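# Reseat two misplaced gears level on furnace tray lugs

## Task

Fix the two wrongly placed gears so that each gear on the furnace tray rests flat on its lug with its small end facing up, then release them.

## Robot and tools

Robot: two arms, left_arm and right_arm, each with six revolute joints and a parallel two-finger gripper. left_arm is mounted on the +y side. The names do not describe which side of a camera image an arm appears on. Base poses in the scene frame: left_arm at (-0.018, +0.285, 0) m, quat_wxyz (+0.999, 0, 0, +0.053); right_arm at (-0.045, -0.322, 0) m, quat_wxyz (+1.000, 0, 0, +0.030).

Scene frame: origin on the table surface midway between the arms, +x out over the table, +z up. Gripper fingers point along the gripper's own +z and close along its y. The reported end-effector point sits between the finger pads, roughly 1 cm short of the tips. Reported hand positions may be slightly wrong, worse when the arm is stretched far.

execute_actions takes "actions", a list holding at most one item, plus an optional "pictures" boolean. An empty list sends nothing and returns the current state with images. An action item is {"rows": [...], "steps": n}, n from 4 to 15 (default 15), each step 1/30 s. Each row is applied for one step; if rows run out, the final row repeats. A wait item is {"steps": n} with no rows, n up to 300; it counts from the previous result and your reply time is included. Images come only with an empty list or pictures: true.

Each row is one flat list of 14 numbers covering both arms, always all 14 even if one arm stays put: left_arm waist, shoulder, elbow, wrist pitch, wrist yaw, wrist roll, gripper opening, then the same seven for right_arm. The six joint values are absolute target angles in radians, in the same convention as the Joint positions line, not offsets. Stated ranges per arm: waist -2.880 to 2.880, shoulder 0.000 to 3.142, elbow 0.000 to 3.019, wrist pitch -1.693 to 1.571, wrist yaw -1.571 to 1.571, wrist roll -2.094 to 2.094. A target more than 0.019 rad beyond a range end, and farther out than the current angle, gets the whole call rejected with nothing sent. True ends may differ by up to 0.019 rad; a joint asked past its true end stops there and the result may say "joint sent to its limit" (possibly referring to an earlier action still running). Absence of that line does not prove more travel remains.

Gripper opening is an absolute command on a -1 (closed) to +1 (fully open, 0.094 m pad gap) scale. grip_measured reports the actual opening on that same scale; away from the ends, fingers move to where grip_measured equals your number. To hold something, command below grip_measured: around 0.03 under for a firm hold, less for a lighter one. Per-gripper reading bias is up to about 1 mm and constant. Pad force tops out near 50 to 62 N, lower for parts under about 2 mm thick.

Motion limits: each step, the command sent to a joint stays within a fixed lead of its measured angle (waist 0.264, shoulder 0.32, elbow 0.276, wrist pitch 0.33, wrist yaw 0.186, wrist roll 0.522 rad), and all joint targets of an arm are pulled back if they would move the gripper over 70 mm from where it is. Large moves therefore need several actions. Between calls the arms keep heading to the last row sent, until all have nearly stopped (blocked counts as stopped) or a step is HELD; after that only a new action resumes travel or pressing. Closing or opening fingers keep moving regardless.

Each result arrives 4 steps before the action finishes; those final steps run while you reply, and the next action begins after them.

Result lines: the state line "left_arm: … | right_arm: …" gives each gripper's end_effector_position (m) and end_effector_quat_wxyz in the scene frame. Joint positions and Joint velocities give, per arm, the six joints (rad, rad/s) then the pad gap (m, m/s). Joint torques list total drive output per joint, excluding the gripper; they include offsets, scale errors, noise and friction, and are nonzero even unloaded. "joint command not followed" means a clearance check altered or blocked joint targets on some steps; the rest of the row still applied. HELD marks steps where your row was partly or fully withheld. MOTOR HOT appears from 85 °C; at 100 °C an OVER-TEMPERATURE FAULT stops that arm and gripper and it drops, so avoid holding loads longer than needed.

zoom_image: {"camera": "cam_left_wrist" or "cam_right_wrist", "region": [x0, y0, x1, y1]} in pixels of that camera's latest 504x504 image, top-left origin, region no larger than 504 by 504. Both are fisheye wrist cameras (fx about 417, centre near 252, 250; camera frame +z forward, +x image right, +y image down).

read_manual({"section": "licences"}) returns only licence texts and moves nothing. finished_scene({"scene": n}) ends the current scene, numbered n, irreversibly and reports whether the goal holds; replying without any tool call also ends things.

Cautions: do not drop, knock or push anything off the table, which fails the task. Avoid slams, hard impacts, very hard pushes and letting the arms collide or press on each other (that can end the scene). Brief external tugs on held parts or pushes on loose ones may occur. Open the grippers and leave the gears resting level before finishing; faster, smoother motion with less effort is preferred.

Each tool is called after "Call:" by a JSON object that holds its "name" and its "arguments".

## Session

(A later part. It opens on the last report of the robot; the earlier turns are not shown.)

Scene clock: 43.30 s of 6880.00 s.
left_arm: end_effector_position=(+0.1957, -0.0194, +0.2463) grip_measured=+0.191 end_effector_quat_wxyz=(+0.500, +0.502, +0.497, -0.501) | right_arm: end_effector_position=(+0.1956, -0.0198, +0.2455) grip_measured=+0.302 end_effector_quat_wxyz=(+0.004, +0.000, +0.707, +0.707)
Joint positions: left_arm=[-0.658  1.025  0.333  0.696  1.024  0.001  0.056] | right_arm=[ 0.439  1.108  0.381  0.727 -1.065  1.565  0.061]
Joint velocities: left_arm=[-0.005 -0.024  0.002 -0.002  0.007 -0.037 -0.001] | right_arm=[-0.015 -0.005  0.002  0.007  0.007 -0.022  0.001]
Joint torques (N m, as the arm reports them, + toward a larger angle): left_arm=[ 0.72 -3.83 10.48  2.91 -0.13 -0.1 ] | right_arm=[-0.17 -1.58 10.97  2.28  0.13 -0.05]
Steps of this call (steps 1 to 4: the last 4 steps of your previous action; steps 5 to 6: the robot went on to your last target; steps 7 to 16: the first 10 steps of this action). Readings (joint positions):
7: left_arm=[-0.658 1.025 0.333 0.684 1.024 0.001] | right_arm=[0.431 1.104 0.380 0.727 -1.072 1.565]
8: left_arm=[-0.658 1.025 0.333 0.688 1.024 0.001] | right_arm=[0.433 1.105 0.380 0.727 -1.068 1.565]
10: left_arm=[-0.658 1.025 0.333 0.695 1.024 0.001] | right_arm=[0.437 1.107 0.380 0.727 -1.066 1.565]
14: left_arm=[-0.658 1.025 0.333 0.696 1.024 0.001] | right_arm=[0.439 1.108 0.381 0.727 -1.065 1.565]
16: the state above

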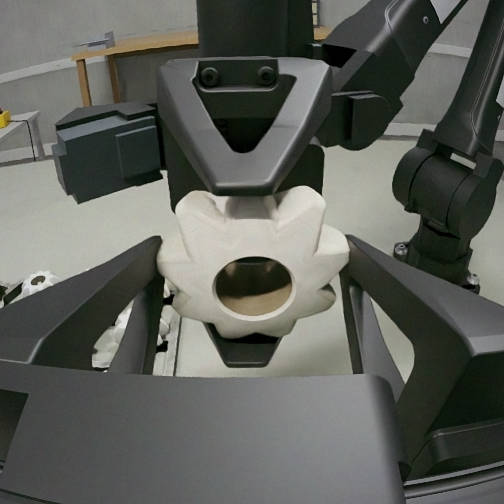

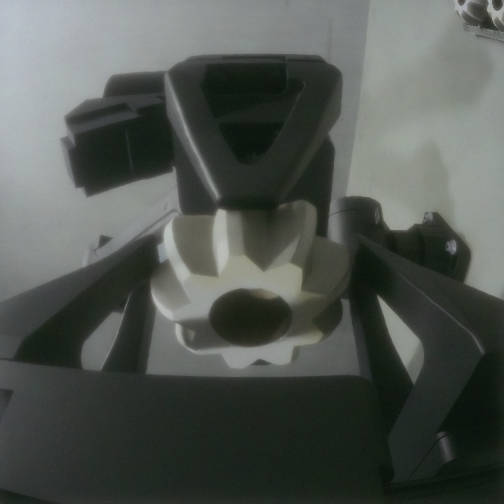

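Aligned; close right.

Call:
{"name": "execute_actions", "arguments": {"actions": [{"rows":[[-0.659,1.0265,0.35,0.728,1.023,0.0,0.145,0.446,1.118,0.424,0.74,-1.063,1.575,0.27],[-0.659,1.0265,0.35,0.728,1.023,0.0,0.145,0.446,1.118,0.424,0.74,-1.063,1.575,0.245],[-0.659,1.0265,0.35,0.728,1.023,0.0,0.145,0.446,1.118,0.424,0.74,-1.063,1.575,0.22],[-0.659,1.0265,0.35,0.728,1.023,0.0,0.145,0.446,1.118,0.424,0.74,-1.063,1.575,0.20],[-0.659,1.0265,0.35,0.728,1.023,0.0,0.145,0.446,1.118,0.424,0.74,-1.063,1.575,0.18],[-0.659,1.0265,0.35,0.728,1.023,0.0,0.145,0.446,1.118,0.424,0.74,-1.063,1.575,0.16],[-0.659,1.0265,0.35,0.728,1.023,0.0,0.145,0.446,1.118,0.424,0.74,-1.063,1.575,0.14],[-0.659,1.0265,0.35,0.728,1.023,0.0,0.145,0.446,1.118,0.424,0.74,-1.063,1.575,0.11]],"steps":15}], "pictures": true}}

Scene clock: 43.90 s of 6880.00 s.
left_arm: end_effector_position=(+0.1958, -0.0194, +0.2463) grip_measured=+0.191 end_effector_quat_wxyz=(+0.500, +0.502, +0.497, -0.501) | right_arm: end_effector_position=(+0.1960, -0.0196, +0.2464) grip_measured=+0.190 end_effector_quat_wxyz=(+0.004, +0.000, +0.707, +0.708)
Joint positions: left_arm=[-0.658  1.025  0.333  0.696  1.023  0.001  0.056] | right_arm=[ 0.439  1.108  0.382  0.729 -1.065  1.568  0.056]
Joint velocities: left_arm=[-0.034 -0.015 -0.022  0.017 -0.022 -0.007  0.001] | right_arm=[-0.005  0.005  0.002  0.007 -0.037  0.037  0.001]
Joint torques (N m, as the arm reports them, + toward a larger angle): left_arm=[ 0.99 -3.86 10.54  2.92 -0.13 -0.09] | right_arm=[-0.21 -1.58 10.85  2.23  0.13 -0.07]
Steps of this call (steps 1 to 4: the last 4 steps of your previous action; steps 5 to 7: the robot went on to your last target; steps 8 to 18: the first 11 steps of this action). Readings (joint positions):
8: left_arm=[-0.658 1.025 0.333 0.696 1.024 0.001] | right_arm=[0.439 1.108 0.381 0.728 -1.065 1.565]
9: left_arm=[-0.658 1.025 0.333 0.696 1.024 0.001] | right_arm=[0.439 1.108 0.382 0.728 -1.065 1.565]
11: left_arm=[-0.658 1.025 0.333 0.696 1.023 0.001] | right_arm=[0.439 1.108 0.382 0.729 -1.065 1.566]
15: left_arm=[-0.658 1.025 0.333 0.696 1.023 0.001] | right_arm=[0.439 1.108 0.382 0.729 -1.065 1.568]
18: the state above

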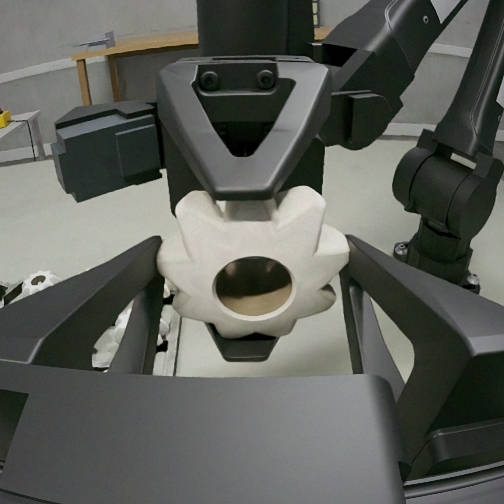

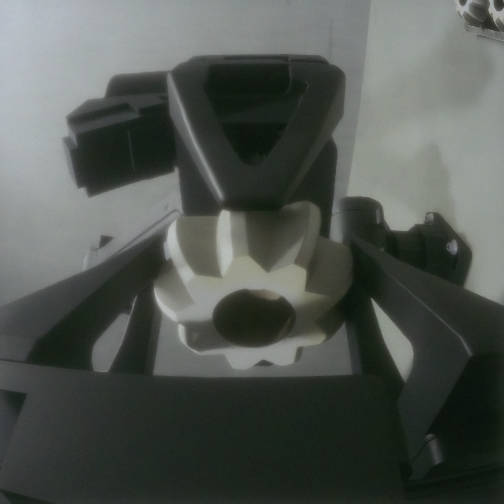

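Call:
{"name": "execute_actions", "arguments": {"actions": [{"rows":[[-0.659,1.0265,0.35,0.72,1.023,0.0,0.25,0.446,1.118,0.424,0.74,-1.063,1.575,0.14],[-0.659,1.0265,0.35,0.72,1.023,0.0,0.4,0.446,1.118,0.424,0.74,-1.063,1.575,0.14],[-0.659,1.0265,0.35,0.72,1.023,0.0,0.6,0.446,1.118,0.424,0.74,-1.063,1.575,0.14],[-0.659,1.0265,0.35,0.72,1.023,0.0,0.8,0.446,1.118,0.424,0.74,-1.063,1.575,0.14],[-0.659,1.0265,0.35,0.72,1.023,0.0,0.8,0.446,1.118,0.424,0.74,-1.063,1.575,0.14],[-0.63,1.0,0.335,0.70,1.053,0.0,0.8,0.446,1.118,0.424,0.74,-1.063,1.575,0.14],[-0.60,0.985,0.33,0.69,1.083,0.0,0.8,0.446,1.118,0.424,0.74,-1.063,1.575,0.14],[-0.57,0.97,0.322,0.68,1.113,0.0,0.8,0.446,1.118,0.424,0.74,-1.063,1.575,0.14],[-0.54,0.955,0.315,0.67,1.143,0.0,0.8,0.446,1.118,0.424,0.74,-1.063,1.575,0.14],[-0.51,0.94,0.308,0.66,1.173,0.0,0.8,0.446,1.118,0.424,0.74,-1.063,1.575,0.14],[-0.48,0.93,0.30,0.65,1.203,0.0,0.8,0.446,1.118,0.424,0.74,-1.063,1.575,0.14],[-0.45,0.92,0.295,0.64,1.233,0.0,0.8,0.446,1.118,0.424,0.74,-1.063,1.575,0.14],[-0.41,0.905,0.29,0.63,1.27,0.0,0.8,0.446,1.118,0.424,0.74,-1.063,1.575,0.14],[-0.38,0.895,0.285,0.625,1.30,0.0,0.8,0.446,1.118,0.424,0.74,-1.063,1.575,0.14],[-0.35,0.885,0.28,0.62,1.328,0.0,0.8,0.446,1.118,0.424,0.74,-1.063,1.575,0.14]],"steps":15}]}}

Call:
{"name": "execute_actions", "arguments": {"actions": [{"steps":10}], "pictures": true}}

Scene clock: 44.87 s of 6880.00 s.
left_arm: end_effector_position=(+0.1938, +0.0091, +0.2545) grip_measured=+0.798 end_effector_quat_wxyz=(+0.498, +0.515, +0.478, -0.508) | right_arm: end_effector_position=(+0.1973, -0.0189, +0.2422) grip_measured=+0.190 end_effector_quat_wxyz=(+0.001, +0.004, +0.709, +0.705)
Joint positions: left_arm=[-0.547  0.972  0.322  0.679  1.176  0.001  0.084] | right_arm=[ 0.439  1.121  0.382  0.729 -1.065  1.568  0.056]
Joint velocities: left_arm=[ 1.001 -0.493 -0.159 -0.217  0.652 -0.037 -0.   ] | right_arm=[ 0.005 -0.015 -0.012  0.002 -0.051  0.007  0.   ]
Joint torques (N m, as the arm reports them, + toward a larger angle): left_arm=[ 1.33 -4.25  7.84  0.85 -0.11 -0.09] | right_arm=[-0.09 -2.77 10.84  2.26  0.11 -0.07]
Steps of this call (steps 1 to 4: the last 4 steps of your previous action; steps 5 to 15: the robot went on to your last target; steps 16 to 18: nothing new was sent; steps 19 to 29: the first 11 steps of this action). Readings (joint positions):
19: left_arm=[-0.658 1.025 0.333 0.696 1.023 0.001] | right_arm=[0.439 1.108 0.382 0.729 -1.065 1.568]
20: left_arm=[-0.658 1.025 0.333 0.696 1.023 0.001] | right_arm=[0.439 1.108 0.382 0.729 -1.065 1.568]
22: left_arm=[-0.658 1.025 0.333 0.700 1.023 0.001] | right_arm=[0.439 1.113 0.382 0.729 -1.065 1.568]
26: left_arm=[-0.633 1.014 0.332 0.698 1.089 0.001] | right_arm=[0.439 1.121 0.382 0.729 -1.065 1.568]
29: the state above

Scene clock: 45.20 s of 6880.00 s.
left_arm: end_effector_position=(+0.2031, +0.0601, +0.2547) grip_measured=+0.798 end_effector_quat_wxyz=(+0.512, +0.503, +0.493, -0.491) | right_arm: end_effector_position=(+0.1973, -0.0189, +0.2422) grip_measured=+0.190 end_effector_quat_wxyz=(+0.001, +0.004, +0.709, +0.705)
Joint positions: left_arm=[-0.341  0.889  0.288  0.633  1.325  0.001  0.084] | right_arm=[ 0.439  1.121  0.382  0.729 -1.065  1.568  0.056]
Joint velocities: left_arm=[-0.034  0.005 -0.007 -0.017 -0.022 -0.007 -0.   ] | right_arm=[-0.015 -0.015  0.012 -0.002  0.051  0.022  0.   ]
Joint torques (N m, as the arm reports them, + toward a larger angle): left_arm=[ 0.05 -2.44  8.62  0.7   0.02 -0.1 ] | right_arm=[-0.15 -2.97 10.74  2.22  0.11 -0.07]
Kept back: nothing.
Steps of this call (steps 1 to 4: the last 4 steps of your previous action; steps 5 to 10: the robot went on to your last target). Readings (joint positions):
1: left_arm=[-0.513 0.955 0.317 0.671 1.206 0.001] | right_arm=[0.439 1.121 0.382 0.729 -1.065 1.568]
2: left_arm=[-0.477 0.939 0.311 0.661 1.240 0.001] | right_arm=[0.439 1.121 0.382 0.729 -1.065 1.568]
4: left_arm=[-0.405 0.911 0.299 0.646 1.302 0.001] | right_arm=[0.439 1.121 0.382 0.729 -1.065 1.568]
8: left_arm=[-0.341 0.889 0.288 0.635 1.323 0.001] | right_arm=[0.439 1.121 0.382 0.729 -1.065 1.568]
10: the state above

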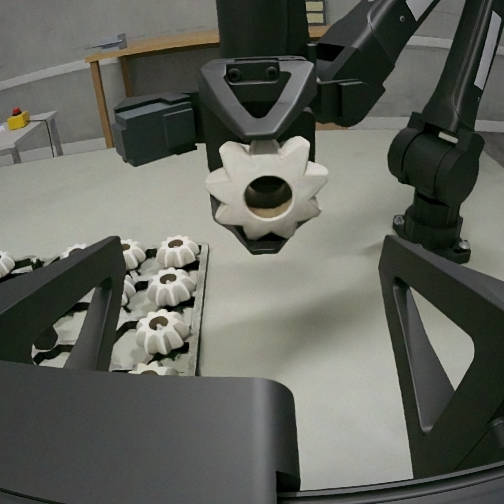

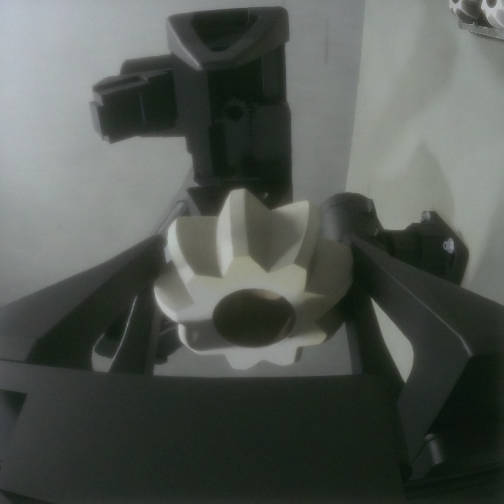

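Call:
{"name": "execute_actions", "arguments": {"actions": [{"rows":[[-0.30,0.885,0.29,0.63,1.328,0,0.8,0.43,1.13,0.45,0.69,-1.04,1.54,0.14],[-0.25,0.885,0.29,0.63,1.328,0,0.8,0.42,1.145,0.48,0.64,-1.01,1.50,0.14],[-0.20,0.885,0.29,0.63,1.328,0,0.8,0.41,1.16,0.51,0.58,-0.975,1.46,0.14],[-0.15,0.885,0.29,0.63,1.328,0,0.8,0.40,1.18,0.54,0.52,-0.94,1.42,0.14],[-0.10,0.885,0.29,0.63,1.328,0,0.8,0.39,1.20,0.57,0.46,-0.90,1.38,0.14],[-0.05,0.885,0.29,0.63,1.328,0,0.8,0.38,1.22,0.60,0.40,-0.86,1.34,0.14],[0,0.885,0.29,0.63,1.328,0,0.8,0.375,1.24,0.63,0.335,-0.82,1.30,0.14],[0.05,0.885,0.29,0.63,1.328,0,0.8,0.37,1.26,0.66,0.27,-0.78,1.26,0.14],[0.10,0.885,0.29,0.63,1.328,0,0.8,0.365,1.28,0.69,0.205,-0.74,1.22,0.14],[0.15,0.885,0.29,0.63,1.328,0,0.8,0.36,1.30,0.72,0.14,-0.70,1.18,0.14],[0.20,0.885,0.29,0.63,1.328,0,0.8,0.355,1.32,0.75,0.075,-0.66,1.14,0.14],[0.24,0.885,0.29,0.63,1.328,0,0.8,0.35,1.34,0.78,0.01,-0.62,1.10,0.14],[0.27,0.885,0.29,0.63,1.328,0,0.8,0.347,1.36,0.81,-0.055,-0.58,1.06,0.14],[0.29,0.885,0.29,0.63,1.328,0,0.8,0.344,1.38,0.84,-0.12,-0.54,1.02,0.14],[0.30,0.885,0.29,0.63,1.328,0,0.8,0.344,1.40,0.87,-0.185,-0.50,0.98,0.14]],"steps":15}]}}

Call:
{"name": "execute_actions", "arguments": {"actions": [{"rows":[[0.30,0.885,0.29,0.63,1.328,0,0.8,0.344,1.42,0.90,-0.25,-0.46,0.935,0.14],[0.30,0.885,0.29,0.63,1.328,0,0.8,0.344,1.44,0.93,-0.315,-0.42,0.89,0.14],[0.30,0.885,0.29,0.63,1.328,0,0.8,0.344,1.46,0.96,-0.38,-0.38,0.845,0.14],[0.30,0.885,0.29,0.63,1.328,0,0.8,0.344,1.48,0.99,-0.445,-0.34,0.80,0.14],[0.30,0.885,0.29,0.63,1.328,0,0.8,0.344,1.50,1.02,-0.51,-0.30,0.755,0.14],[0.30,0.885,0.29,0.63,1.328,0,0.8,0.344,1.52,1.05,-0.575,-0.26,0.71,0.14],[0.30,0.885,0.29,0.63,1.328,0,0.8,0.344,1.54,1.08,-0.64,-0.22,0.665,0.14],[0.30,0.885,0.29,0.63,1.328,0,0.8,0.344,1.56,1.11,-0.705,-0.18,0.62,0.14],[0.30,0.885,0.29,0.63,1.328,0,0.8,0.344,1.58,1.135,-0.77,-0.14,0.575,0.14],[0.30,0.885,0.29,0.63,1.328,0,0.8,0.344,1.60,1.16,-0.835,-0.10,0.53,0.14],[0.30,0.885,0.29,0.63,1.328,0,0.8,0.344,1.62,1.185,-0.90,-0.07,0.49,0.14],[0.30,0.885,0.29,0.63,1.328,0,0.8,0.344,1.64,1.205,-0.96,-0.045,0.455,0.14],[0.30,0.885,0.29,0.63,1.328,0,0.8,0.344,1.66,1.225,-1.015,-0.025,0.43,0.14],[0.30,0.885,0.29,0.63,1.328,0,0.8,0.344,1.675,1.24,-1.06,-0.01,0.41,0.14],[0.30,0.885,0.29,0.63,1.328,0,0.8,0.344,1.69,1.25,-1.095,0.002,0.395,0.14]],"steps":15}]}}

Call:
{"name": "execute_actions", "arguments": {"actions": [{"steps":16}], "pictures": true}}

Scene clock: 46.57 s of 6880.00 s.
left_arm: end_effector_position=(+0.2797, +0.1815, +0.2547) grip_measured=+0.798 end_effector_quat_wxyz=(+0.611, +0.378, +0.595, -0.362) | right_arm: end_effector_position=(+0.3403, -0.0264, +0.1924) grip_measured=+0.190 end_effector_quat_wxyz=(+0.107, +0.174, +0.799, +0.566)
Joint positions: left_arm=[0.119 0.889 0.288 0.633 1.327 0.001 0.084] | right_arm=[ 0.368  1.292  0.644  0.196 -0.688  1.3    0.056]
Joint velocities: left_arm=[ 1.46  -0.005 -0.022  0.007 -0.051 -0.037 -0.   ] | right_arm=[-0.2    0.611  0.955 -1.824  0.945 -1.077 -0.001]
Joint torques (N m, as the arm reports them, + toward a larger angle): left_arm=[-0.41 -2.51  9.51  1.06 -0.08 -0.08] | right_arm=[-0.56 -6.85 11.75  2.47 -0.47 -0.2 ]
Steps of this call (steps 1 to 30: the robot went on to your last target; steps 31 to 41: the first 11 steps of this action). Readings (joint positions):
31: left_arm=[-0.339 0.889 0.288 0.633 1.325 0.001] | right_arm=[0.439 1.121 0.383 0.721 -1.056 1.564]
32: left_arm=[-0.326 0.889 0.288 0.633 1.326 0.001] | right_arm=[0.439 1.123 0.388 0.698 -1.036 1.555]
34: left_arm=[-0.261 0.889 0.288 0.633 1.327 0.001] | right_arm=[0.432 1.139 0.416 0.614 -0.975 1.519]
38: left_arm=[-0.041 0.889 0.288 0.633 1.327 0.001] | right_arm=[0.395 1.223 0.539 0.385 -0.813 1.405]
41: the state above

Scene clock: 47.07 s of 6880.00 s.
left_arm: end_effector_position=(+0.2938, +0.2390, +0.2547) grip_measured=+0.798 end_effector_quat_wxyz=(+0.642, +0.320, +0.627, -0.303) | right_arm: end_effector_position=(+0.4077, -0.1096, +0.0850) grip_measured=+0.191 end_effector_quat_wxyz=(+0.097, +0.129, +0.980, +0.114)
Joint positions: left_arm=[0.308 0.889 0.288 0.633 1.327 0.001 0.084] | right_arm=[ 0.346  1.594  1.081 -0.773 -0.096  0.681  0.056]
Joint velocities: left_arm=[ 0.005 -0.005  0.002  0.007 -0.037 -0.051  0.   ] | right_arm=[-0.005  0.552  0.784 -1.819  0.886 -1.282 -0.   ]
Joint torques (N m, as the arm reports them, + toward a larger angle): left_arm=[ 0.04 -2.76  9.46  1.07 -0.08 -0.09] | right_arm=[ -0.64 -10.81  12.05   1.45  -0.21  -0.14]
Steps of this call (steps 1 to 4: the last 4 steps of your previous action; steps 5 to 15: the first 11 steps of this action). Readings (joint positions):
5: left_arm=[0.300 0.889 0.288 0.633 1.327 0.001] | right_arm=[0.347 1.390 0.793 -0.127 -0.488 1.111]
6: left_arm=[0.309 0.889 0.288 0.633 1.327 0.001] | right_arm=[0.346 1.410 0.821 -0.192 -0.448 1.070]
8: left_arm=[0.310 0.889 0.288 0.633 1.327 0.001] | right_arm=[0.346 1.451 0.877 -0.322 -0.369 0.987]
12: left_arm=[0.308 0.889 0.288 0.633 1.327 0.001] | right_arm=[0.346 1.534 0.995 -0.581 -0.210 0.813]
15: the state above

Scene clock: 47.60 s of 6880.00 s.
left_arm: end_effector_position=(+0.2938, +0.2390, +0.2547) grip_measured=+0.798 end_effector_quat_wxyz=(+0.642, +0.320, +0.627, -0.303) | right_arm: end_effector_position=(+0.3827, -0.1384, +0.0643) grip_measured=+0.191 end_effector_quat_wxyz=(-0.012, +0.004, +1.000, -0.005)
Joint positions: left_arm=[0.308 0.889 0.288 0.633 1.327 0.001 0.084] | right_arm=[ 0.346  1.704  1.193 -1.087 -0.     0.415  0.056]
Joint velocities: left_arm=[ 0.005 -0.005  0.002 -0.002 -0.037 -0.051  0.001] | right_arm=[-0.005 -0.015 -0.007  0.002 -0.007 -0.081 -0.   ]
Joint torques (N m, as the arm reports them, + toward a larger angle): left_arm=[ 0.14 -2.87  9.48  1.05 -0.07 -0.1 ] | right_arm=[ -0.8  -12.2   11.9    0.05   0.17  -0.16]
Kept back: nothing.
Steps of this call (steps 1 to 4: the last 4 steps of your previous action; steps 5 to 16: the robot went on to your last target). Readings (joint positions):
1: left_arm=[0.308 0.889 0.288 0.633 1.327 0.001] | right_arm=[0.346 1.613 1.108 -0.836 -0.066 0.639]
2: left_arm=[0.308 0.889 0.288 0.633 1.327 0.001] | right_arm=[0.346 1.631 1.133 -0.896 -0.043 0.601]
4: left_arm=[0.308 0.889 0.288 0.633 1.327 0.001] | right_arm=[0.346 1.665 1.173 -1.000 -0.010 0.533]
8: left_arm=[0.308 0.889 0.288 0.633 1.327 0.001] | right_arm=[0.346 1.699 1.191 -1.077 -0.000 0.458]
16: the state above

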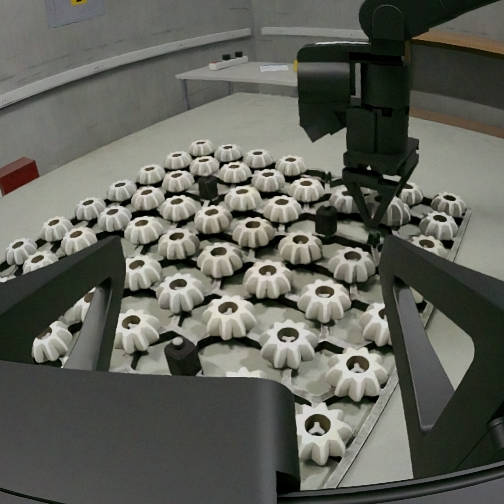

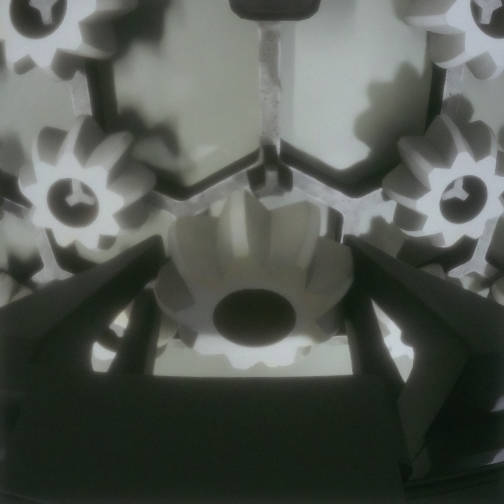

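Call:
{"name": "execute_actions", "arguments": {"actions": [{"rows":[[0.30,0.885,0.29,0.63,1.328,0,0.8,0.335,1.705,1.20,-1.07,0,0.38,0.14],[0.30,0.885,0.29,0.63,1.328,0,0.8,0.33,1.71,1.19,-1.055,0,0.38,0.14],[0.30,0.885,0.29,0.63,1.328,0,0.8,0.325,1.715,1.185,-1.045,0,0.38,0.14],[0.30,0.885,0.29,0.63,1.328,0,0.8,0.322,1.72,1.18,-1.035,0,0.38,0.14],[0.30,0.885,0.29,0.63,1.328,0,0.8,0.322,1.724,1.175,-1.025,0,0.38,0.14],[0.30,0.885,0.29,0.63,1.328,0,0.8,0.322,1.728,1.17,-1.017,0,0.38,0.14],[0.30,0.885,0.29,0.63,1.328,0,0.8,0.322,1.73,1.166,-1.01,0,0.38,0.14]],"steps":15}]}}

Call:
{"name": "execute_actions", "arguments": {"actions": [{"steps":6}], "pictures": true}}

Scene clock: 48.53 s of 6880.00 s.
left_arm: end_effector_position=(+0.2938, +0.2390, +0.2547) grip_measured=+0.798 end_effector_quat_wxyz=(+0.642, +0.320, +0.627, -0.303) | right_arm: end_effector_position=(+0.3838, -0.1484, +0.0388) grip_measured=+0.191 end_effector_quat_wxyz=(-0.013, +0.004, +1.000, -0.005)
Joint positions: left_arm=[0.308 0.889 0.288 0.633 1.327 0.001 0.084] | right_arm=[ 0.325  1.733  1.155 -1.021 -0.     0.393  0.056]
Joint velocities: left_arm=[ 0.005 -0.005 -0.007 -0.007 -0.037  0.022  0.   ] | right_arm=[-0.015  0.093 -0.061  0.012 -0.125 -0.051 -0.   ]
Joint torques (N m, as the arm reports them, + toward a larger angle): left_arm=[ 0.05 -2.8   9.45  1.07 -0.07 -0.09] | right_arm=[ -1.16 -12.63   8.31   0.91   0.09  -0.14]
Steps of this call (steps 1 to 17: the robot went on to your last target; steps 18 to 28: the first 11 steps of this action). Readings (joint positions):
18: left_arm=[0.308 0.889 0.288 0.633 1.327 0.001] | right_arm=[0.346 1.704 1.192 -1.086 -0.000 0.404]
19: left_arm=[0.308 0.889 0.288 0.633 1.327 0.001] | right_arm=[0.345 1.704 1.190 -1.080 -0.000 0.401]
21: left_arm=[0.308 0.889 0.288 0.633 1.327 0.001] | right_arm=[0.342 1.705 1.183 -1.061 -0.000 0.398]
25: left_arm=[0.308 0.889 0.288 0.633 1.327 0.001] | right_arm=[0.330 1.719 1.165 -1.027 -0.000 0.394]
28: the state above

Scene clock: 48.73 s of 6880.00 s.
left_arm: end_effector_position=(+0.2938, +0.2390, +0.2547) grip_measured=+0.798 end_effector_quat_wxyz=(+0.642, +0.320, +0.627, -0.303) | right_arm: end_effector_position=(+0.3822, -0.1491, +0.0352) grip_measured=+0.191 end_effector_quat_wxyz=(-0.017, +0.003, +1.000, -0.007)
Joint positions: left_arm=[0.308 0.889 0.288 0.633 1.327 0.001 0.084] | right_arm=[ 0.325  1.739  1.151 -1.019 -0.     0.391  0.056]
Joint velocities: left_arm=[-0.015 -0.015 -0.002  0.042  0.066 -0.037 -0.   ] | right_arm=[-0.005 -0.015 -0.007  0.022 -0.081  0.007 -0.001]
Joint torques (N m, as the arm reports them, + toward a larger angle): left_arm=[ 0.18 -3.1   9.5   1.06 -0.08 -0.09] | right_arm=[ -1.03 -12.64   8.37   0.63   0.09  -0.14]
Kept back: nothing.
Steps of this call (steps 1 to 4: the last 4 steps of your previous action; steps 5 to 6: the robot went on to your last target). Readings (joint positions):
1: left_arm=[0.308 0.889 0.288 0.633 1.327 0.001] | right_arm=[0.325 1.736 1.153 -1.021 -0.000 0.393]
2: left_arm=[0.308 0.889 0.288 0.633 1.327 0.001] | right_arm=[0.325 1.738 1.152 -1.021 -0.000 0.392]
4: left_arm=[0.308 0.889 0.288 0.633 1.327 0.001] | right_arm=[0.325 1.739 1.151 -1.021 -0.000 0.392]
6: the state above

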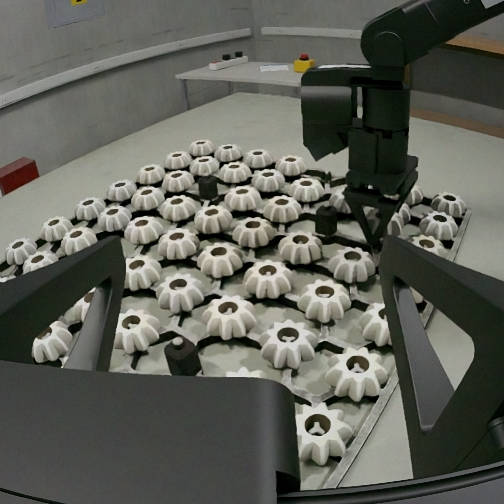

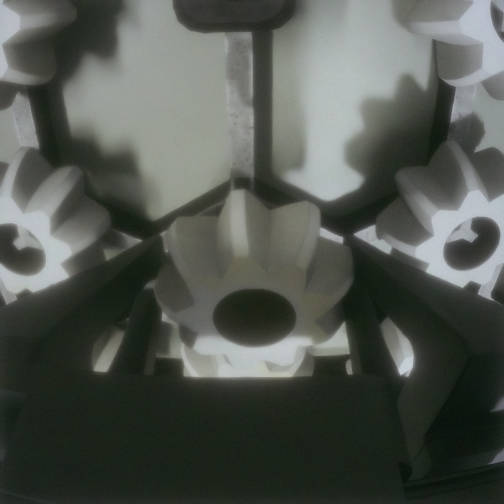

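Call:
{"name": "execute_actions", "arguments": {"actions": [{"rows":[[0.30,0.885,0.29,0.63,1.328,0,0.8,0.325,1.725,1.21,-1.02,0,0.38,0.14],[0.30,0.885,0.29,0.63,1.328,0,0.8,0.325,1.725,1.215,-1.02,0,0.38,0.14],[0.30,0.885,0.29,0.63,1.328,0,0.8,0.325,1.725,1.22,-1.02,0,0.38,0.14],[0.30,0.885,0.29,0.63,1.328,0,0.8,0.325,1.725,1.227,-1.02,0,0.38,0.14]],"steps":15}], "pictures": true}}

Scene clock: 49.33 s of 6880.00 s.
left_arm: end_effector_position=(+0.2938, +0.2390, +0.2547) grip_measured=+0.798 end_effector_quat_wxyz=(+0.642, +0.320, +0.627, -0.303) | right_arm: end_effector_position=(+0.3918, -0.1452, +0.0423) grip_measured=+0.191 end_effector_quat_wxyz=(-0.006, +0.003, +1.000, -0.002)
Joint positions: left_arm=[0.308 0.889 0.288 0.633 1.327 0.001 0.084] | right_arm=[ 0.325  1.739  1.174 -1.018 -0.     0.391  0.056]
Joint velocities: left_arm=[-0.015 -0.005 -0.007  0.002  0.037 -0.007  0.   ] | right_arm=[-0.015  0.005  0.002 -0.002 -0.066  0.051 -0.   ]
Joint torques (N m, as the arm reports them, + toward a larger angle): left_arm=[ 0.08 -2.76  9.5   1.09 -0.08 -0.09] | right_arm=[ -0.63 -12.85  11.3    0.3    0.08  -0.14]
Steps of this call (steps 1 to 7: the robot went on to your last target; steps 8 to 18: the first 11 steps of this action). Readings (joint positions):
8: left_arm=[0.308 0.889 0.288 0.633 1.327 0.001] | right_arm=[0.325 1.739 1.152 -1.018 -0.000 0.391]
9: left_arm=[0.308 0.889 0.288 0.633 1.327 0.001] | right_arm=[0.325 1.739 1.153 -1.018 -0.000 0.391]
11: left_arm=[0.308 0.889 0.288 0.633 1.327 0.001] | right_arm=[0.325 1.739 1.156 -1.018 -0.000 0.391]
15: left_arm=[0.308 0.889 0.288 0.633 1.327 0.001] | right_arm=[0.325 1.739 1.170 -1.018 -0.000 0.391]
18: the state above

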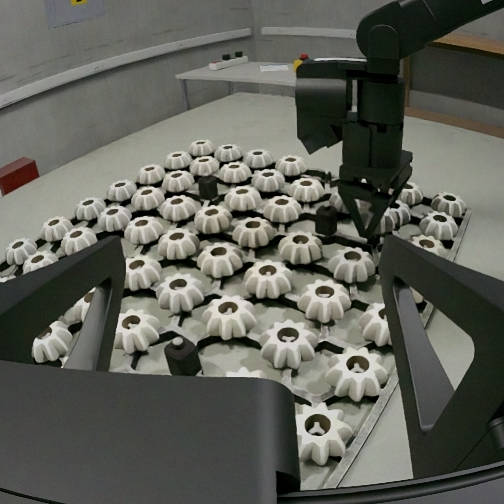

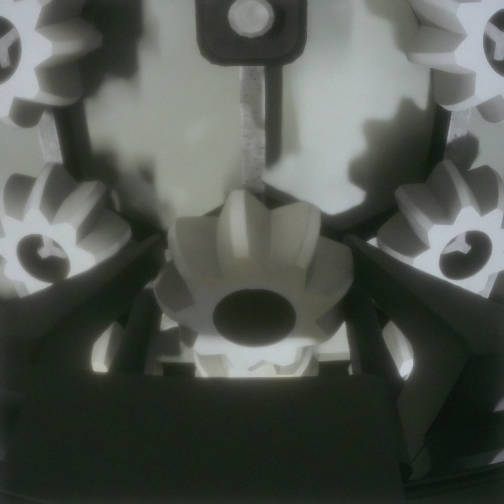

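Call:
{"name": "execute_actions", "arguments": {"actions": [{"rows":[[0.30,0.885,0.29,0.63,1.328,0,0.8,0.325,1.74,1.21,-1.01,0,0.38,0.14],[0.30,0.885,0.29,0.63,1.328,0,0.8,0.325,1.743,1.21,-1.008,0,0.38,0.14],[0.30,0.885,0.29,0.63,1.328,0,0.8,0.325,1.746,1.21,-1.006,0,0.38,0.14],[0.30,0.885,0.29,0.63,1.328,0,0.8,0.325,1.749,1.21,-1.004,0,0.38,0.14],[0.30,0.885,0.29,0.63,1.328,0,0.8,0.325,1.752,1.21,-1.002,0,0.38,0.14],[0.30,0.885,0.29,0.63,1.328,0,0.8,0.325,1.755,1.21,-1.0,0,0.38,0.14],[0.30,0.885,0.29,0.63,1.328,0,0.8,0.325,1.758,1.21,-0.998,0,0.38,0.14],[0.30,0.885,0.29,0.63,1.328,0,0.8,0.325,1.761,1.21,-0.996,0,0.38,0.14]],"steps":15}]}}

Call:
{"name": "execute_actions", "arguments": {"actions": [{"steps":6}], "pictures": true}}

Scene clock: 50.07 s of 6880.00 s.
left_arm: end_effector_position=(+0.2938, +0.2390, +0.2547) grip_measured=+0.798 end_effector_quat_wxyz=(+0.642, +0.320, +0.627, -0.303) | right_arm: end_effector_position=(+0.3930, -0.1447, +0.0324) grip_measured=+0.191 end_effector_quat_wxyz=(-0.010, +0.003, +1.000, -0.004)
Joint positions: left_arm=[0.308 0.889 0.288 0.633 1.327 0.001 0.084] | right_arm=[ 0.325  1.76   1.174 -1.005 -0.     0.391  0.056]
Joint velocities: left_arm=[-0.015 -0.005  0.002 -0.027  0.007 -0.007 -0.001] | right_arm=[-0.005  0.083 -0.002  0.002 -0.051 -0.007 -0.   ]
Joint torques (N m, as the arm reports them, + toward a larger angle): left_arm=[ 0.12 -2.9   9.48  1.06 -0.09 -0.08] | right_arm=[ -0.77 -12.72   9.99   0.79   0.09  -0.14]
Steps of this call (steps 1 to 4: the last 4 steps of your previous action; steps 5 to 11: the robot went on to your last target; steps 12 to 22: the first 11 steps of this action). Readings (joint positions):
12: left_arm=[0.308 0.889 0.288 0.633 1.327 0.001] | right_arm=[0.325 1.739 1.174 -1.018 -0.000 0.391]
13: left_arm=[0.308 0.889 0.288 0.633 1.327 0.001] | right_arm=[0.325 1.739 1.174 -1.018 -0.000 0.391]
15: left_arm=[0.308 0.889 0.288 0.633 1.327 0.001] | right_arm=[0.325 1.741 1.174 -1.016 -0.000 0.391]
19: left_arm=[0.308 0.889 0.288 0.633 1.327 0.001] | right_arm=[0.325 1.750 1.174 -1.008 -0.000 0.391]
22: the state above

Scene clock: 50.27 s of 6880.00 s.
left_arm: end_effector_position=(+0.2938, +0.2390, +0.2547) grip_measured=+0.798 end_effector_quat_wxyz=(+0.642, +0.320, +0.627, -0.303) | right_arm: end_effector_position=(+0.3926, -0.1449, +0.0302) grip_measured=+0.191 end_effector_quat_wxyz=(-0.012, +0.003, +1.000, -0.005)
Joint positions: left_arm=[0.308 0.889 0.288 0.633 1.327 0.001 0.084] | right_arm=[ 0.325  1.765  1.174 -1.005 -0.     0.391  0.056]
Joint velocities: left_arm=[-0.015 -0.005  0.002 -0.017  0.037 -0.007 -0.001] | right_arm=[ 0.005  0.005 -0.027  0.002  0.081 -0.066  0.001]
Joint torques (N m, as the arm reports them, + toward a larger angle): left_arm=[ 0.13 -2.9   9.5   1.06 -0.08 -0.1 ] | right_arm=[ -0.65 -12.32   9.96   0.72   0.09  -0.14]
Kept back: nothing.
Steps of this call (steps 1 to 4: the last 4 steps of your previous action; steps 5 to 6: the robot went on to your last target). Readings (joint positions):
1: left_arm=[0.308 0.889 0.288 0.633 1.327 0.001] | right_arm=[0.325 1.763 1.174 -1.005 -0.000 0.391]
2: left_arm=[0.308 0.889 0.288 0.633 1.327 0.001] | right_arm=[0.325 1.764 1.174 -1.005 -0.000 0.391]
4: left_arm=[0.308 0.889 0.288 0.633 1.327 0.001] | right_arm=[0.325 1.765 1.174 -1.005 -0.000 0.391]
6: the state above

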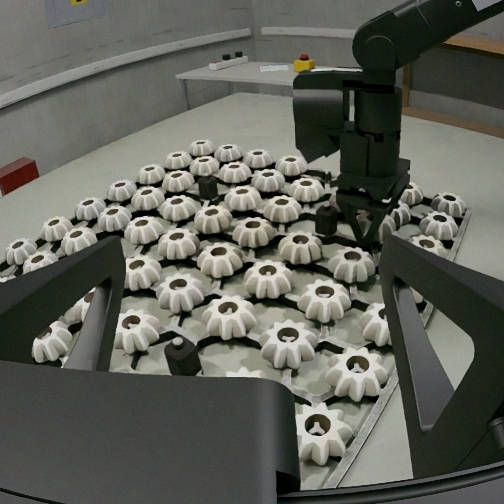

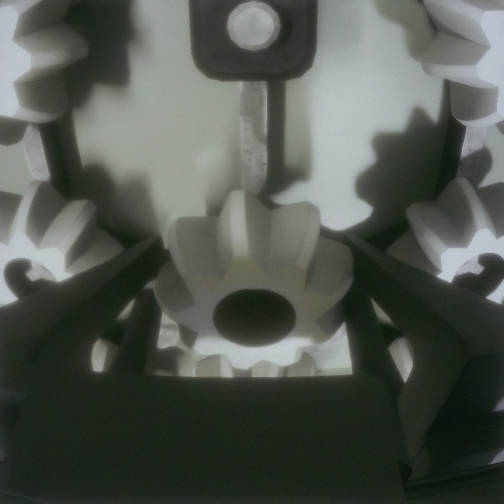

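Continue down.

Call:
{"name": "execute_actions", "arguments": {"actions": [{"rows":[[0.30,0.885,0.29,0.63,1.328,0,0.8,0.325,1.766,1.21,-0.996,0,0.38,0.14],[0.30,0.885,0.29,0.63,1.328,0,0.8,0.325,1.769,1.21,-0.995,0,0.38,0.14],[0.30,0.885,0.29,0.63,1.328,0,0.8,0.325,1.772,1.21,-0.994,0,0.38,0.14],[0.30,0.885,0.29,0.63,1.328,0,0.8,0.325,1.775,1.21,-0.993,0,0.38,0.14],[0.30,0.885,0.29,0.63,1.328,0,0.8,0.325,1.778,1.21,-0.992,0,0.38,0.14],[0.30,0.885,0.29,0.63,1.328,0,0.8,0.325,1.781,1.21,-0.991,0,0.38,0.14],[0.30,0.885,0.29,0.63,1.328,0,0.8,0.325,1.784,1.21,-0.99,0,0.38,0.14],[0.30,0.885,0.29,0.63,1.328,0,0.8,0.325,1.787,1.21,-0.989,0,0.38,0.14]],"steps":15}]}}

Call:
{"name": "execute_actions", "arguments": {"actions": [{"steps":6}], "pictures": true}}

Scene clock: 50.90 s of 6880.00 s.
left_arm: end_effector_position=(+0.2938, +0.2390, +0.2547) grip_measured=+0.798 end_effector_quat_wxyz=(+0.642, +0.320, +0.627, -0.303) | right_arm: end_effector_position=(+0.3922, -0.1451, +0.0209) grip_measured=+0.191 end_effector_quat_wxyz=(-0.018, +0.003, +1.000, -0.007)
Joint positions: left_arm=[0.308 0.889 0.288 0.633 1.327 0.001 0.084] | right_arm=[ 0.325  1.786  1.174 -0.998 -0.     0.391  0.056]
Joint velocities: left_arm=[ 0.005  0.015 -0.007  0.007 -0.022  0.007  0.   ] | right_arm=[-0.015  0.073 -0.022  0.002 -0.051 -0.022 -0.001]
Joint torques (N m, as the arm reports them, + toward a larger angle): left_arm=[ 0.08 -2.94  9.52  1.09 -0.08 -0.08] | right_arm=[ -0.63 -12.46   9.82   0.73   0.09  -0.15]
Steps of this call (steps 1 to 8: the robot went on to your last target; steps 9 to 19: the first 11 steps of this action). Readings (joint positions):
9: left_arm=[0.308 0.889 0.288 0.633 1.327 0.001] | right_arm=[0.325 1.765 1.174 -1.004 -0.000 0.391]
10: left_arm=[0.308 0.889 0.288 0.633 1.327 0.001] | right_arm=[0.325 1.765 1.174 -1.004 -0.000 0.391]
12: left_arm=[0.308 0.889 0.288 0.633 1.327 0.001] | right_arm=[0.325 1.767 1.174 -1.004 -0.000 0.391]
16: left_arm=[0.308 0.889 0.288 0.633 1.327 0.001] | right_arm=[0.325 1.776 1.174 -0.999 -0.000 0.391]
19: the state above

Scene clock: 51.10 s of 6880.00 s.
left_arm: end_effector_position=(+0.2938, +0.2390, +0.2547) grip_measured=+0.798 end_effector_quat_wxyz=(+0.642, +0.320, +0.627, -0.303) | right_arm: end_effector_position=(+0.3917, -0.1453, +0.0186) grip_measured=+0.191 end_effector_quat_wxyz=(-0.020, +0.003, +1.000, -0.008)
Joint positions: left_arm=[0.308 0.889 0.288 0.633 1.327 0.001 0.084] | right_arm=[ 0.325  1.791  1.174 -0.998 -0.     0.391  0.056]
Joint velocities: left_arm=[-0.005  0.005  0.012 -0.007 -0.007  0.022  0.001] | right_arm=[-0.005 -0.015  0.002  0.022  0.007  0.022 -0.001]
Joint torques (N m, as the arm reports them, + toward a larger angle): left_arm=[ 0.08 -2.83  9.47  1.05 -0.08 -0.09] | right_arm=[ -0.65 -12.45   9.78   0.73   0.09  -0.14]
Kept back: nothing.
Steps of this call (steps 1 to 4: the last 4 steps of your previous action; steps 5 to 6: the robot went on to your last target). Readings (joint positions):
1: left_arm=[0.308 0.889 0.288 0.633 1.327 0.001] | right_arm=[0.325 1.788 1.174 -0.998 -0.000 0.391]
2: left_arm=[0.308 0.889 0.288 0.633 1.327 0.001] | right_arm=[0.325 1.790 1.174 -0.998 -0.000 0.391]
4: left_arm=[0.308 0.889 0.288 0.633 1.327 0.001] | right_arm=[0.325 1.791 1.174 -0.998 -0.000 0.391]
6: the state above

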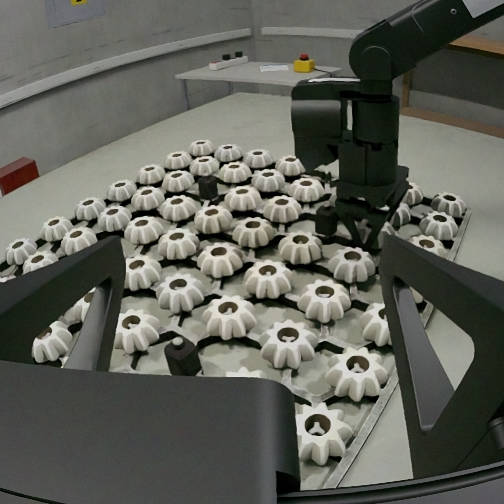

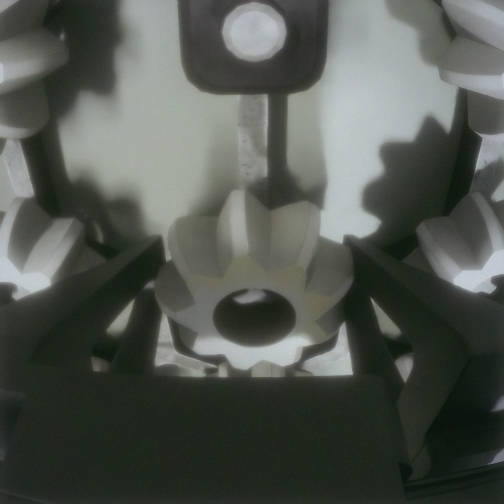

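Call:
{"name": "execute_actions", "arguments": {"actions": [{"rows":[[0.30,0.885,0.29,0.63,1.328,0,0.8,0.325,1.793,1.21,-0.989,0,0.38,0.14],[0.30,0.885,0.29,0.63,1.328,0,0.8,0.325,1.793,1.21,-0.989,0,0.38,0.16],[0.30,0.885,0.29,0.63,1.328,0,0.8,0.325,1.793,1.21,-0.989,0,0.38,0.185],[0.30,0.885,0.29,0.63,1.328,0,0.8,0.325,1.79,1.21,-0.989,0,0.38,0.22],[0.30,0.885,0.29,0.63,1.328,0,0.8,0.325,1.78,1.21,-0.995,0,0.38,0.27],[0.30,0.885,0.29,0.63,1.328,0,0.8,0.325,1.77,1.21,-0.998,0,0.38,0.32],[0.30,0.885,0.29,0.63,1.328,0,0.8,0.325,1.76,1.21,-1.0,0,0.38,0.32],[0.30,0.885,0.29,0.63,1.328,0,0.8,0.325,1.745,1.21,-1.01,0,0.38,0.32],[0.30,0.885,0.29,0.63,1.328,0,0.8,0.325,1.73,1.21,-1.02,0,0.38,0.32],[0.30,0.885,0.29,0.63,1.328,0,0.8,0.325,1.71,1.21,-1.03,0,0.38,0.32],[0.30,0.885,0.29,0.63,1.328,0,0.8,0.325,1.69,1.21,-1.04,0,0.38,0.32],[0.30,0.885,0.29,0.63,1.328,0,0.8,0.325,1.66,1.21,-1.05,0,0.38,0.32],[0.30,0.885,0.29,0.63,1.328,0,0.8,0.325,1.63,1.21,-1.06,0,0.38,0.32],[0.30,0.885,0.29,0.63,1.328,0,0.8,0.325,1.60,1.21,-1.07,0,0.38,0.32],[0.30,0.885,0.29,0.63,1.328,0,0.8,0.325,1.57,1.21,-1.08,0,0.38,0.32]],"steps":15}]}}

Call:
{"name": "execute_actions", "arguments": {"actions": [{"steps":15}], "pictures": true}}

Scene clock: 51.80 s of 6880.00 s.
left_arm: end_effector_position=(+0.2938, +0.2390, +0.2547) grip_measured=+0.798 end_effector_quat_wxyz=(+0.642, +0.320, +0.627, -0.303) | right_arm: end_effector_position=(+0.3907, -0.1457, +0.0337) grip_measured=+0.318 end_effector_quat_wxyz=(-0.014, +0.003, +1.000, -0.005)
Joint positions: left_arm=[0.308 0.889 0.288 0.633 1.327 0.001 0.084] | right_arm=[ 0.325  1.758  1.174 -1.016 -0.     0.391  0.062]
Joint velocities: left_arm=[-0.015 -0.015  0.017 -0.007 -0.037 -0.037 -0.001] | right_arm=[-0.005 -0.396 -0.002 -0.266  0.022 -0.081  0.001]
Joint torques (N m, as the arm reports them, + toward a larger angle): left_arm=[ 0.08 -2.88  9.5   1.06 -0.08 -0.09] | right_arm=[ -0.67 -15.48   9.9    0.02   0.09  -0.14]
Steps of this call (steps 1 to 10: the robot went on to your last target; steps 11 to 21: the first 11 steps of this action). Readings (joint positions):
11: left_arm=[0.308 0.889 0.288 0.633 1.327 0.001] | right_arm=[0.325 1.791 1.174 -0.997 -0.000 0.391]
12: left_arm=[0.308 0.889 0.288 0.633 1.327 0.001] | right_arm=[0.325 1.791 1.174 -0.997 -0.000 0.391]
14: left_arm=[0.308 0.889 0.288 0.633 1.327 0.001] | right_arm=[0.325 1.791 1.174 -0.997 -0.000 0.391]
18: left_arm=[0.308 0.889 0.288 0.633 1.327 0.001] | right_arm=[0.325 1.785 1.174 -0.999 -0.000 0.391]
21: the state above

Scene clock: 52.30 s of 6880.00 s.
left_arm: end_effector_position=(+0.2938, +0.2390, +0.2547) grip_measured=+0.798 end_effector_quat_wxyz=(+0.642, +0.320, +0.627, -0.303) | right_arm: end_effector_position=(+0.3925, -0.1449, +0.1330) grip_measured=+0.318 end_effector_quat_wxyz=(+0.064, +0.003, +0.998, +0.026)
Joint positions: left_arm=[0.308 0.889 0.288 0.633 1.327 0.001 0.084] | right_arm=[ 0.325  1.547  1.188 -1.073 -0.     0.391  0.062]
Joint velocities: left_arm=[-0.015 -0.005  0.007 -0.002  0.007 -0.066 -0.001] | right_arm=[-0.015  0.161  0.007  0.017 -0.007 -0.007 -0.001]
Joint torques (N m, as the arm reports them, + toward a larger angle): left_arm=[ 0.02 -2.89  9.49  1.06 -0.08 -0.09] | right_arm=[-0.57 -8.98  9.96  0.38  0.09 -0.15]
Kept back: nothing.
Steps of this call (steps 1 to 4: the last 4 steps of your previous action; steps 5 to 15: the robot went on to your last target). Readings (joint positions):
1: left_arm=[0.308 0.889 0.288 0.633 1.327 0.001] | right_arm=[0.325 1.741 1.174 -1.025 -0.000 0.391]
2: left_arm=[0.308 0.889 0.288 0.633 1.327 0.001] | right_arm=[0.325 1.720 1.174 -1.034 -0.000 0.391]
4: left_arm=[0.308 0.889 0.288 0.633 1.327 0.001] | right_arm=[0.325 1.664 1.174 -1.053 -0.000 0.391]
8: left_arm=[0.308 0.889 0.288 0.633 1.327 0.001] | right_arm=[0.325 1.555 1.179 -1.070 -0.000 0.391]
15: the state above

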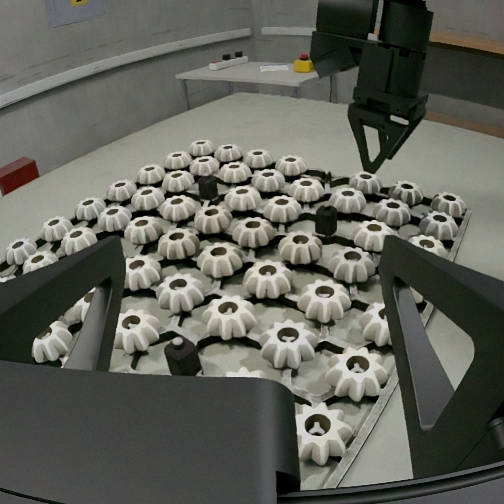

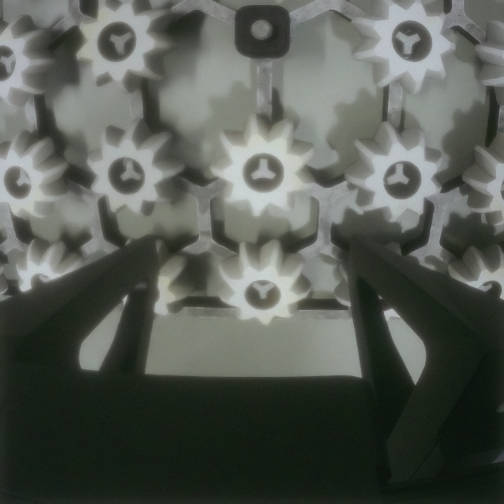

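Call:
{"name": "finished_scene", "arguments": {"scene": 1}}

The scene is finished: the task was done.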